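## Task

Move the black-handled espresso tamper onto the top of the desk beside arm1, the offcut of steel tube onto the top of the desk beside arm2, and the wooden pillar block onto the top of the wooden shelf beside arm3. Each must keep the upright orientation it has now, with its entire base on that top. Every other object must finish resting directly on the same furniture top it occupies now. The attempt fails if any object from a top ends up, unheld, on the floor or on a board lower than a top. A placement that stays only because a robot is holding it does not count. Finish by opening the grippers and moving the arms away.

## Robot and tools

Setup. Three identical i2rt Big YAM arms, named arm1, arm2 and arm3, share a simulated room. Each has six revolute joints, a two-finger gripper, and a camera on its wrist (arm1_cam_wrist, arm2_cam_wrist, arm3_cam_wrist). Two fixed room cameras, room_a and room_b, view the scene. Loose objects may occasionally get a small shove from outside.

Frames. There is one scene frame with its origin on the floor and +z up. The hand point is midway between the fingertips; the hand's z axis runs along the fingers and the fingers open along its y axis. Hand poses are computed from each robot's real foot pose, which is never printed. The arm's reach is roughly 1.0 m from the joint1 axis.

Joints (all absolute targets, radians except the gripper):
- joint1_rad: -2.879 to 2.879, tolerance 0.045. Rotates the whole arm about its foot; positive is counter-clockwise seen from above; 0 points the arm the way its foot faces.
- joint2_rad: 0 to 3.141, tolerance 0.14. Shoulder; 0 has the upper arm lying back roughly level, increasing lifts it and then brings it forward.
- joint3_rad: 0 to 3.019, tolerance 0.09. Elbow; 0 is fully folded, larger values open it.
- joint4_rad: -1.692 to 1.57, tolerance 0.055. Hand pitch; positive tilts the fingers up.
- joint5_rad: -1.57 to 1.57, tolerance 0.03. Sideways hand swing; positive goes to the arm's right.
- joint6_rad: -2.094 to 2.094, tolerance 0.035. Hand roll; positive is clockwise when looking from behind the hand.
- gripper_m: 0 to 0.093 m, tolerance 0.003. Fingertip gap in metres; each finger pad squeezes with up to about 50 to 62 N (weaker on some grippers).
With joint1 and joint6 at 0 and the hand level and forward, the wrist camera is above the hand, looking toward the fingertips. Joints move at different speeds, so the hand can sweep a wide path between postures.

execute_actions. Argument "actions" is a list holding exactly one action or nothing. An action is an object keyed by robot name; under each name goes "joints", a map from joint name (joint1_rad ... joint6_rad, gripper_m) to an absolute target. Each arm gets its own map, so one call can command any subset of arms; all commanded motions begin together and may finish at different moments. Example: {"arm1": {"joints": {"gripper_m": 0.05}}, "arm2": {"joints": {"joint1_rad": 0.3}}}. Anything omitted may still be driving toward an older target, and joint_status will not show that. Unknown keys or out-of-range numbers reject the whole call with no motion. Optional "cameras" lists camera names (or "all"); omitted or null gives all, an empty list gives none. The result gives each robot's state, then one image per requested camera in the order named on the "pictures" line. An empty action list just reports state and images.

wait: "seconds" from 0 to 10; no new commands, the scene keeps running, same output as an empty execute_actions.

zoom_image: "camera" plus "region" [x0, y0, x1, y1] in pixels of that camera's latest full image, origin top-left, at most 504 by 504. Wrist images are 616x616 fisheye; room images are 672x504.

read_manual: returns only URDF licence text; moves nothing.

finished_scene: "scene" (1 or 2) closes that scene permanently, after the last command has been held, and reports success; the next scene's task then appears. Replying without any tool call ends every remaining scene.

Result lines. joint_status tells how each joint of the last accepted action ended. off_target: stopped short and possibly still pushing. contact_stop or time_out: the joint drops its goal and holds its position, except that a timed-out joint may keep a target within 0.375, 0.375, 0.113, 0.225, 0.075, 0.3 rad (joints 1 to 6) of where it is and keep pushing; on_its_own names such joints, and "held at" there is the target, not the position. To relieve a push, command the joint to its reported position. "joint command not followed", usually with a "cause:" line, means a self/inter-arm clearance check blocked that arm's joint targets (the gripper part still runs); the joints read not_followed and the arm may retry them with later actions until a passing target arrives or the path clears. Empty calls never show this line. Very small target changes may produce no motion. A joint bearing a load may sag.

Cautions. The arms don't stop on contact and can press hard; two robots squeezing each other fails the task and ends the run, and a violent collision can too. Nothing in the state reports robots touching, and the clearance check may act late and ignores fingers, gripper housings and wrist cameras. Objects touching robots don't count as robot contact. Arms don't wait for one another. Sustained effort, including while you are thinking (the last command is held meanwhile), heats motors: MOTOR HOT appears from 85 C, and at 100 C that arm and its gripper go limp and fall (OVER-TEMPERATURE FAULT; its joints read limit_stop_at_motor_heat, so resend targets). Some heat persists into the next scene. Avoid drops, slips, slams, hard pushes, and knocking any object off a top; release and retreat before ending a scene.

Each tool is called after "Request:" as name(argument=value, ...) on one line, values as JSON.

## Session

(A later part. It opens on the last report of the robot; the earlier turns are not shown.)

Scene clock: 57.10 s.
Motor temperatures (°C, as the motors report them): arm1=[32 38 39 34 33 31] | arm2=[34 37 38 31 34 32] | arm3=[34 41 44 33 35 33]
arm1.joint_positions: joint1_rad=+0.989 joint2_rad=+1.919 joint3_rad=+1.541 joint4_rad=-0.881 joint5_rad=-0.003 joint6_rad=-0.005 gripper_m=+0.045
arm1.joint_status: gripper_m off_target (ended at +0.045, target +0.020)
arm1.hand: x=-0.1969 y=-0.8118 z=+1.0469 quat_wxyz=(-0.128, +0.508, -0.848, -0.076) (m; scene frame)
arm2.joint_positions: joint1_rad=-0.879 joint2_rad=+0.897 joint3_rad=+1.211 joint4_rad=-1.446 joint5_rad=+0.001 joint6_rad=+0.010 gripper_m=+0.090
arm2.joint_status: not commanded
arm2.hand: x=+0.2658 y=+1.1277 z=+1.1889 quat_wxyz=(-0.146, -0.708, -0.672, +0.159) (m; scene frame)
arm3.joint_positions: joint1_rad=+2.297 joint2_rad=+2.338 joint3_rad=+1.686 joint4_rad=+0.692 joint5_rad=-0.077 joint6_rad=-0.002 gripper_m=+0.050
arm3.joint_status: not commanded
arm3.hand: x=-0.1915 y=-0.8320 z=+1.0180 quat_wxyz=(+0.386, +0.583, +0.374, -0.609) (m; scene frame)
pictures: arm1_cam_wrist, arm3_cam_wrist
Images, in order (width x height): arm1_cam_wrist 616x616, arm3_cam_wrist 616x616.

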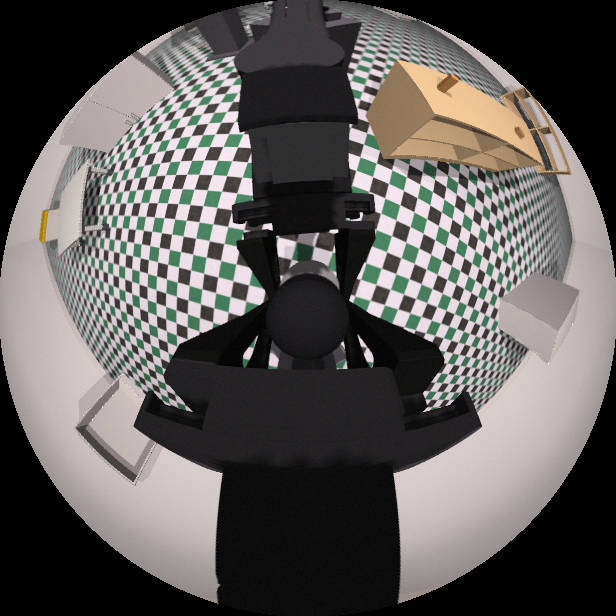

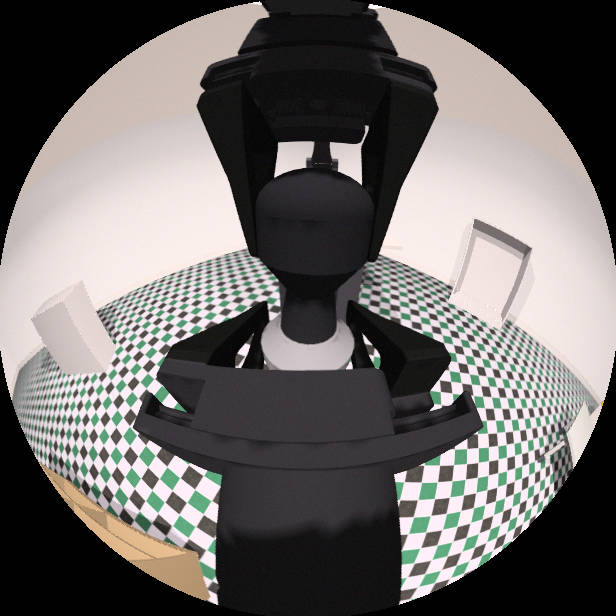

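Request:
execute_actions(actions=[{"arm3":{"joints":{"gripper_m":0.093}}}], cameras=[])

Request:
execute_actions(actions=[{"arm3":{"joints":{"joint2_rad":2.2,"joint3_rad":1.2,"joint4_rad":1.0}}}], cameras=[])

Request:
execute_actions(actions=[{"arm1":{"joints":{"joint1_rad":-2.15,"joint2_rad":1.9}},"arm3":{"joints":{"joint2_rad":1.0,"joint3_rad":1.0,"joint4_rad":0}}}], cameras=[])

Request:
execute_actions(actions=[{"arm1":{"joints":{"joint2_rad":2.16,"joint3_rad":1.27,"joint4_rad":-0.29}}}], cameras=["arm1_cam_wrist"])

Request:
execute_actions(actions=[{"arm1":{"joints":{"joint2_rad":2.21,"joint4_rad":-0.24}}}], cameras=["arm1_cam_wrist"])

Scene clock: 58.27 s.
Motor temperatures (°C, as the motors report them): arm1=[32 38 39 34 33 31] | arm2=[34 37 38 31 34 32] | arm3=[34 42 44 33 35 33]
arm1.joint_positions: joint1_rad=+0.989 joint2_rad=+1.950 joint3_rad=+1.541 joint4_rad=-0.881 joint5_rad=-0.003 joint6_rad=-0.005 gripper_m=+0.045
arm1.joint_status: not commanded
arm1.hand: x=-0.1977 y=-0.8135 z=+1.0277 quat_wxyz=(-0.115, +0.509, -0.850, -0.068) (m; scene frame)
arm2.joint_positions: joint1_rad=-0.879 joint2_rad=+0.897 joint3_rad=+1.211 joint4_rad=-1.446 joint5_rad=+0.001 joint6_rad=+0.010 gripper_m=+0.090
arm2.joint_status: not commanded
arm2.hand: x=+0.2658 y=+1.1277 z=+1.1889 quat_wxyz=(-0.146, -0.708, -0.672, +0.159) (m; scene frame)
arm3.joint_positions: joint1_rad=+2.297 joint2_rad=+2.338 joint3_rad=+1.686 joint4_rad=+0.692 joint5_rad=-0.077 joint6_rad=-0.002 gripper_m=+0.093
arm3.joint_status: all done
arm3.hand: x=-0.1915 y=-0.8320 z=+1.0180 quat_wxyz=(+0.386, +0.583, +0.374, -0.609) (m; scene frame)
pictures: none
No camera images: the call's "cameras" was empty. Leave "cameras" out to get every camera's image.

Scene clock: 59.57 s.
Motor temperatures (°C, as the motors report them): arm1=[32 39 39 34 33 31] | arm2=[34 37 38 31 34 32] | arm3=[34 42 44 33 35 33]
arm1.joint_positions: joint1_rad=+0.989 joint2_rad=+1.950 joint3_rad=+1.541 joint4_rad=-0.881 joint5_rad=-0.003 joint6_rad=-0.005 gripper_m=+0.045
arm1.joint_status: not commanded
arm1.hand: x=-0.1977 y=-0.8135 z=+1.0277 quat_wxyz=(-0.115, +0.509, -0.850, -0.068) (m; scene frame)
arm2.joint_positions: joint1_rad=-0.879 joint2_rad=+0.897 joint3_rad=+1.211 joint4_rad=-1.446 joint5_rad=+0.001 joint6_rad=+0.010 gripper_m=+0.090
arm2.joint_status: not commanded
arm2.hand: x=+0.2658 y=+1.1277 z=+1.1889 quat_wxyz=(-0.146, -0.708, -0.672, +0.159) (m; scene frame)
arm3.joint_positions: joint1_rad=+2.297 joint2_rad=+2.181 joint3_rad=+1.203 joint4_rad=+0.986 joint5_rad=-0.077 joint6_rad=-0.002 gripper_m=+0.093
arm3.joint_status: all done
arm3.hand: x=-0.1283 y=-0.7193 z=+0.9709 quat_wxyz=(+0.381, +0.593, +0.380, -0.599) (m; scene frame)
pictures: none
No camera images: the call's "cameras" was empty. Leave "cameras" out to get every camera's image.

Scene clock: 62.33 s.
Motor temperatures (°C, as the motors report them): arm1=[32 39 39 34 33 31] | arm2=[33 37 38 31 34 32] | arm3=[34 41 44 33 35 33]
arm1.joint_positions: joint1_rad=-2.161 joint2_rad=+1.946 joint3_rad=+1.541 joint4_rad=-0.865 joint5_rad=+0.004 joint6_rad=-0.005 gripper_m=+0.045
arm1.joint_status: all done
arm1.hand: x=-0.8199 y=-1.9450 z=+1.0472 quat_wxyz=(-0.079, -0.850, -0.503, +0.135) (m; scene frame)
arm2.joint_positions: joint1_rad=-0.879 joint2_rad=+0.897 joint3_rad=+1.211 joint4_rad=-1.446 joint5_rad=+0.001 joint6_rad=+0.010 gripper_m=+0.090
arm2.joint_status: not commanded
arm2.hand: x=+0.2658 y=+1.1277 z=+1.1889 quat_wxyz=(-0.146, -0.708, -0.672, +0.159) (m; scene frame)
arm3.joint_positions: joint1_rad=+2.297 joint2_rad=+0.999 joint3_rad=+0.997 joint4_rad=+0.011 joint5_rad=-0.077 joint6_rad=-0.002 gripper_m=+0.093
arm3.joint_status: all done
arm3.hand: x=-0.0052 y=-0.4998 z=+1.3711 quat_wxyz=(+0.381, +0.593, +0.380, -0.599) (m; scene frame)
pictures: none
No camera images: the call's "cameras" was empty. Leave "cameras" out to get every camera's image.

Scene clock: 63.70 s.
Motor temperatures (°C, as the motors report them): arm1=[32 39 38 34 33 31] | arm2=[33 37 38 31 34 32] | arm3=[34 41 44 33 35 33]
arm1.joint_positions: joint1_rad=-2.161 joint2_rad=+2.184 joint3_rad=+1.232 joint4_rad=-0.308 joint5_rad=+0.004 joint6_rad=-0.005 gripper_m=+0.045
arm1.joint_status: all done
arm1.hand: x=-0.7933 y=-1.8992 z=+0.8300 quat_wxyz=(-0.081, -0.849, -0.503, +0.139) (m; scene frame)
arm2.joint_positions: joint1_rad=-0.879 joint2_rad=+0.897 joint3_rad=+1.211 joint4_rad=-1.446 joint5_rad=+0.001 joint6_rad=+0.010 gripper_m=+0.090
arm2.joint_status: not commanded
arm2.hand: x=+0.2658 y=+1.1277 z=+1.1889 quat_wxyz=(-0.146, -0.708, -0.672, +0.159) (m; scene frame)
arm3.joint_positions: joint1_rad=+2.297 joint2_rad=+0.999 joint3_rad=+0.997 joint4_rad=+0.011 joint5_rad=-0.077 joint6_rad=-0.002 gripper_m=+0.093
arm3.joint_status: not commanded
arm3.hand: x=-0.0052 y=-0.4998 z=+1.3711 quat_wxyz=(+0.381, +0.593, +0.380, -0.599) (m; scene frame)
pictures: arm1_cam_wrist
Images, in order (width x height): arm1_cam_wrist 616x616.

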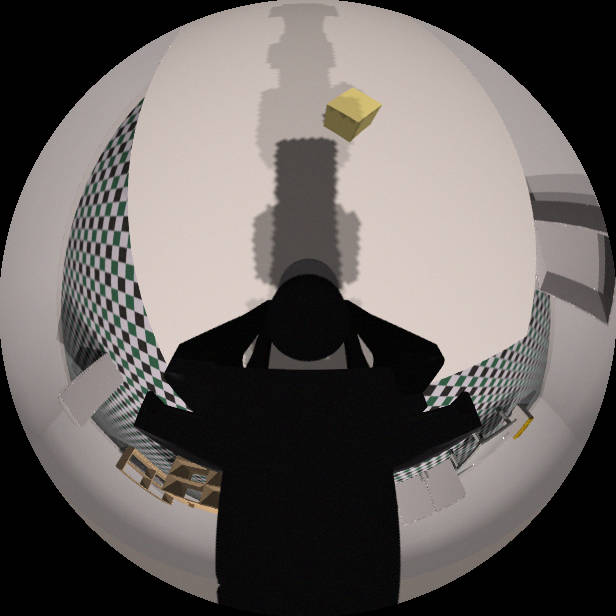

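Scene clock: 64.60 s.
Motor temperatures (°C, as the motors report them): arm1=[32 39 38 34 33 31] | arm2=[33 37 37 31 34 32] | arm3=[34 40 44 33 35 33]
arm1.joint_positions: joint1_rad=-2.161 joint2_rad=+2.230 joint3_rad=+1.232 joint4_rad=-0.262 joint5_rad=+0.004 joint6_rad=-0.005 gripper_m=+0.045
arm1.joint_status: all done
arm1.hand: x=-0.7922 y=-1.8973 z=+0.8071 quat_wxyz=(-0.081, -0.849, -0.503, +0.139) (m; scene frame)
arm2.joint_positions: joint1_rad=-0.879 joint2_rad=+0.897 joint3_rad=+1.211 joint4_rad=-1.446 joint5_rad=+0.001 joint6_rad=+0.010 gripper_m=+0.090
arm2.joint_status: not commanded
arm2.hand: x=+0.2658 y=+1.1277 z=+1.1889 quat_wxyz=(-0.146, -0.708, -0.672, +0.159) (m; scene frame)
arm3.joint_positions: joint1_rad=+2.297 joint2_rad=+0.999 joint3_rad=+0.997 joint4_rad=+0.011 joint5_rad=-0.077 joint6_rad=-0.002 gripper_m=+0.093
arm3.joint_status: not commanded
arm3.hand: x=-0.0052 y=-0.4998 z=+1.3711 quat_wxyz=(+0.381, +0.593, +0.380, -0.599) (m; scene frame)
pictures: arm1_cam_wrist
Images, in order (width x height): arm1_cam_wrist 616x616.

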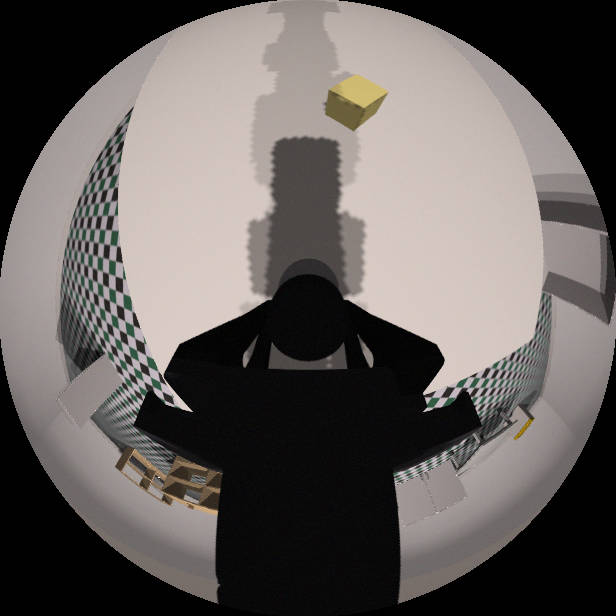

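Request:
execute_actions(actions=[{"arm1":{"joints":{"joint2_rad":2.25,"joint4_rad":-0.195}}}], cameras=[])

Request:
execute_actions(actions=[{"arm1":{"joints":{"joint2_rad":2.29,"joint4_rad":-0.18}}}], cameras=[])

Scene clock: 65.47 s.
Motor temperatures (°C, as the motors report them): arm1=[32 39 38 34 33 31] | arm2=[33 37 37 31 34 32] | arm3=[34 40 45 33 35 33]
arm1.joint_positions: joint1_rad=-2.161 joint2_rad=+2.263 joint3_rad=+1.232 joint4_rad=-0.215 joint5_rad=+0.004 joint6_rad=-0.005 gripper_m=+0.045
arm1.joint_status: all done
arm1.hand: x=-0.7927 y=-1.8982 z=+0.7920 quat_wxyz=(-0.085, -0.848, -0.502, +0.145) (m; scene frame)
arm2.joint_positions: joint1_rad=-0.879 joint2_rad=+0.897 joint3_rad=+1.211 joint4_rad=-1.446 joint5_rad=+0.001 joint6_rad=+0.010 gripper_m=+0.090
arm2.joint_status: not commanded
arm2.hand: x=+0.2658 y=+1.1277 z=+1.1889 quat_wxyz=(-0.146, -0.708, -0.672, +0.159) (m; scene frame)
arm3.joint_positions: joint1_rad=+2.297 joint2_rad=+0.999 joint3_rad=+0.997 joint4_rad=+0.011 joint5_rad=-0.077 joint6_rad=-0.002 gripper_m=+0.093
arm3.joint_status: not commanded
arm3.hand: x=-0.0052 y=-0.4998 z=+1.3711 quat_wxyz=(+0.381, +0.593, +0.380, -0.599) (m; scene frame)
pictures: none
No camera images: the call's "cameras" was empty. Leave "cameras" out to get every camera's image.

Scene clock: 65.97 s.
Motor temperatures (°C, as the motors report them): arm1=[32 39 38 34 33 31] | arm2=[33 37 37 31 34 32] | arm3=[34 40 45 33 35 33]
arm1.joint_positions: joint1_rad=-2.161 joint2_rad=+2.266 joint3_rad=+1.232 joint4_rad=-0.204 joint5_rad=+0.004 joint6_rad=-0.005 gripper_m=+0.045
arm1.joint_status: all done
arm1.hand: x=-0.7934 y=-1.8997 z=+0.7912 quat_wxyz=(-0.087, -0.848, -0.502, +0.148) (m; scene frame)
arm2.joint_positions: joint1_rad=-0.879 joint2_rad=+0.897 joint3_rad=+1.211 joint4_rad=-1.446 joint5_rad=+0.001 joint6_rad=+0.010 gripper_m=+0.090
arm2.joint_status: not commanded
arm2.hand: x=+0.2658 y=+1.1277 z=+1.1889 quat_wxyz=(-0.146, -0.708, -0.672, +0.159) (m; scene frame)
arm3.joint_positions: joint1_rad=+2.297 joint2_rad=+0.999 joint3_rad=+0.997 joint4_rad=+0.011 joint5_rad=-0.077 joint6_rad=-0.002 gripper_m=+0.093
arm3.joint_status: not commanded
arm3.hand: x=-0.0052 y=-0.4998 z=+1.3711 quat_wxyz=(+0.381, +0.593, +0.380, -0.599) (m; scene frame)
pictures: none
No camera images: the call's "cameras" was empty. Leave "cameras" out to get every camera's image.

Request:
execute_actions(actions=[{"arm1":{"joints":{"joint2_rad":2.255,"joint4_rad":-0.2,"gripper_m":0.09}}}], cameras=[])

Request:
execute_actions(actions=[{"arm1":{"joints":{"joint2_rad":1.9,"joint4_rad":-0.55}}}], cameras=["arm1_cam_wrist","room_a"])

Scene clock: 66.73 s.
Motor temperatures (°C, as the motors report them): arm1=[32 39 38 34 33 31] | arm2=[33 37 37 31 34 32] | arm3=[34 40 45 33 35 33]
arm1.joint_positions: joint1_rad=-2.161 joint2_rad=+2.266 joint3_rad=+1.232 joint4_rad=-0.204 joint5_rad=+0.004 joint6_rad=-0.005 gripper_m=+0.090
arm1.joint_status: all done
arm1.hand: x=-0.7935 y=-1.8999 z=+0.7913 quat_wxyz=(-0.087, -0.848, -0.502, +0.148) (m; scene frame)
arm2.joint_positions: joint1_rad=-0.879 joint2_rad=+0.897 joint3_rad=+1.211 joint4_rad=-1.446 joint5_rad=+0.001 joint6_rad=+0.010 gripper_m=+0.090
arm2.joint_status: not commanded
arm2.hand: x=+0.2658 y=+1.1277 z=+1.1889 quat_wxyz=(-0.146, -0.708, -0.672, +0.159) (m; scene frame)
arm3.joint_positions: joint1_rad=+2.297 joint2_rad=+0.999 joint3_rad=+0.997 joint4_rad=+0.011 joint5_rad=-0.077 joint6_rad=-0.002 gripper_m=+0.093
arm3.joint_status: not commanded
arm3.hand: x=-0.0052 y=-0.4998 z=+1.3711 quat_wxyz=(+0.381, +0.593, +0.380, -0.599) (m; scene frame)
pictures: none
No camera images: the call's "cameras" was empty. Leave "cameras" out to get every camera's image.

Scene clock: 68.10 s.
Motor temperatures (°C, as the motors report them): arm1=[32 39 38 34 33 31] | arm2=[33 36 37 31 34 32] | arm3=[34 40 45 33 35 33]
arm1.joint_positions: joint1_rad=-2.161 joint2_rad=+1.900 joint3_rad=+1.244 joint4_rad=-0.541 joint5_rad=+0.004 joint6_rad=-0.005 gripper_m=+0.090
arm1.joint_status: all done
arm1.hand: x=-0.7972 y=-1.9050 z=+0.9790 quat_wxyz=(-0.097, -0.845, -0.500, +0.166) (m; scene frame)
arm2.joint_positions: joint1_rad=-0.879 joint2_rad=+0.897 joint3_rad=+1.211 joint4_rad=-1.446 joint5_rad=+0.001 joint6_rad=+0.010 gripper_m=+0.090
arm2.joint_status: not commanded
arm2.hand: x=+0.2658 y=+1.1277 z=+1.1889 quat_wxyz=(-0.146, -0.708, -0.672, +0.159) (m; scene frame)
arm3.joint_positions: joint1_rad=+2.297 joint2_rad=+0.999 joint3_rad=+0.997 joint4_rad=+0.011 joint5_rad=-0.077 joint6_rad=-0.002 gripper_m=+0.093
arm3.joint_status: not commanded
arm3.hand: x=-0.0052 y=-0.4998 z=+1.3711 quat_wxyz=(+0.381, +0.593, +0.380, -0.599) (m; scene frame)
pictures: arm1_cam_wrist, room_a
Images, in order (width x height): arm1_cam_wrist 616x616, room_a 672x504.

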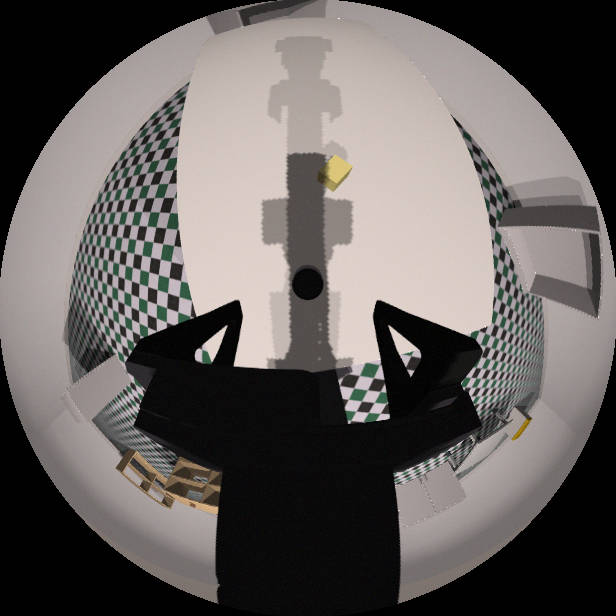

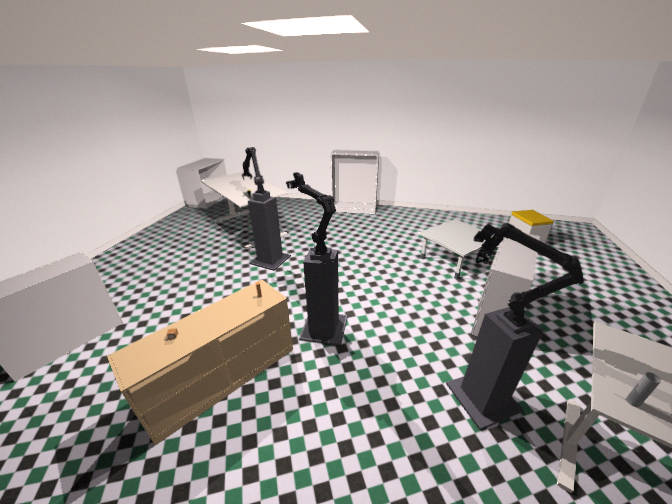

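Request:
finished_scene(scene=2)

The scene is finished: the task was done.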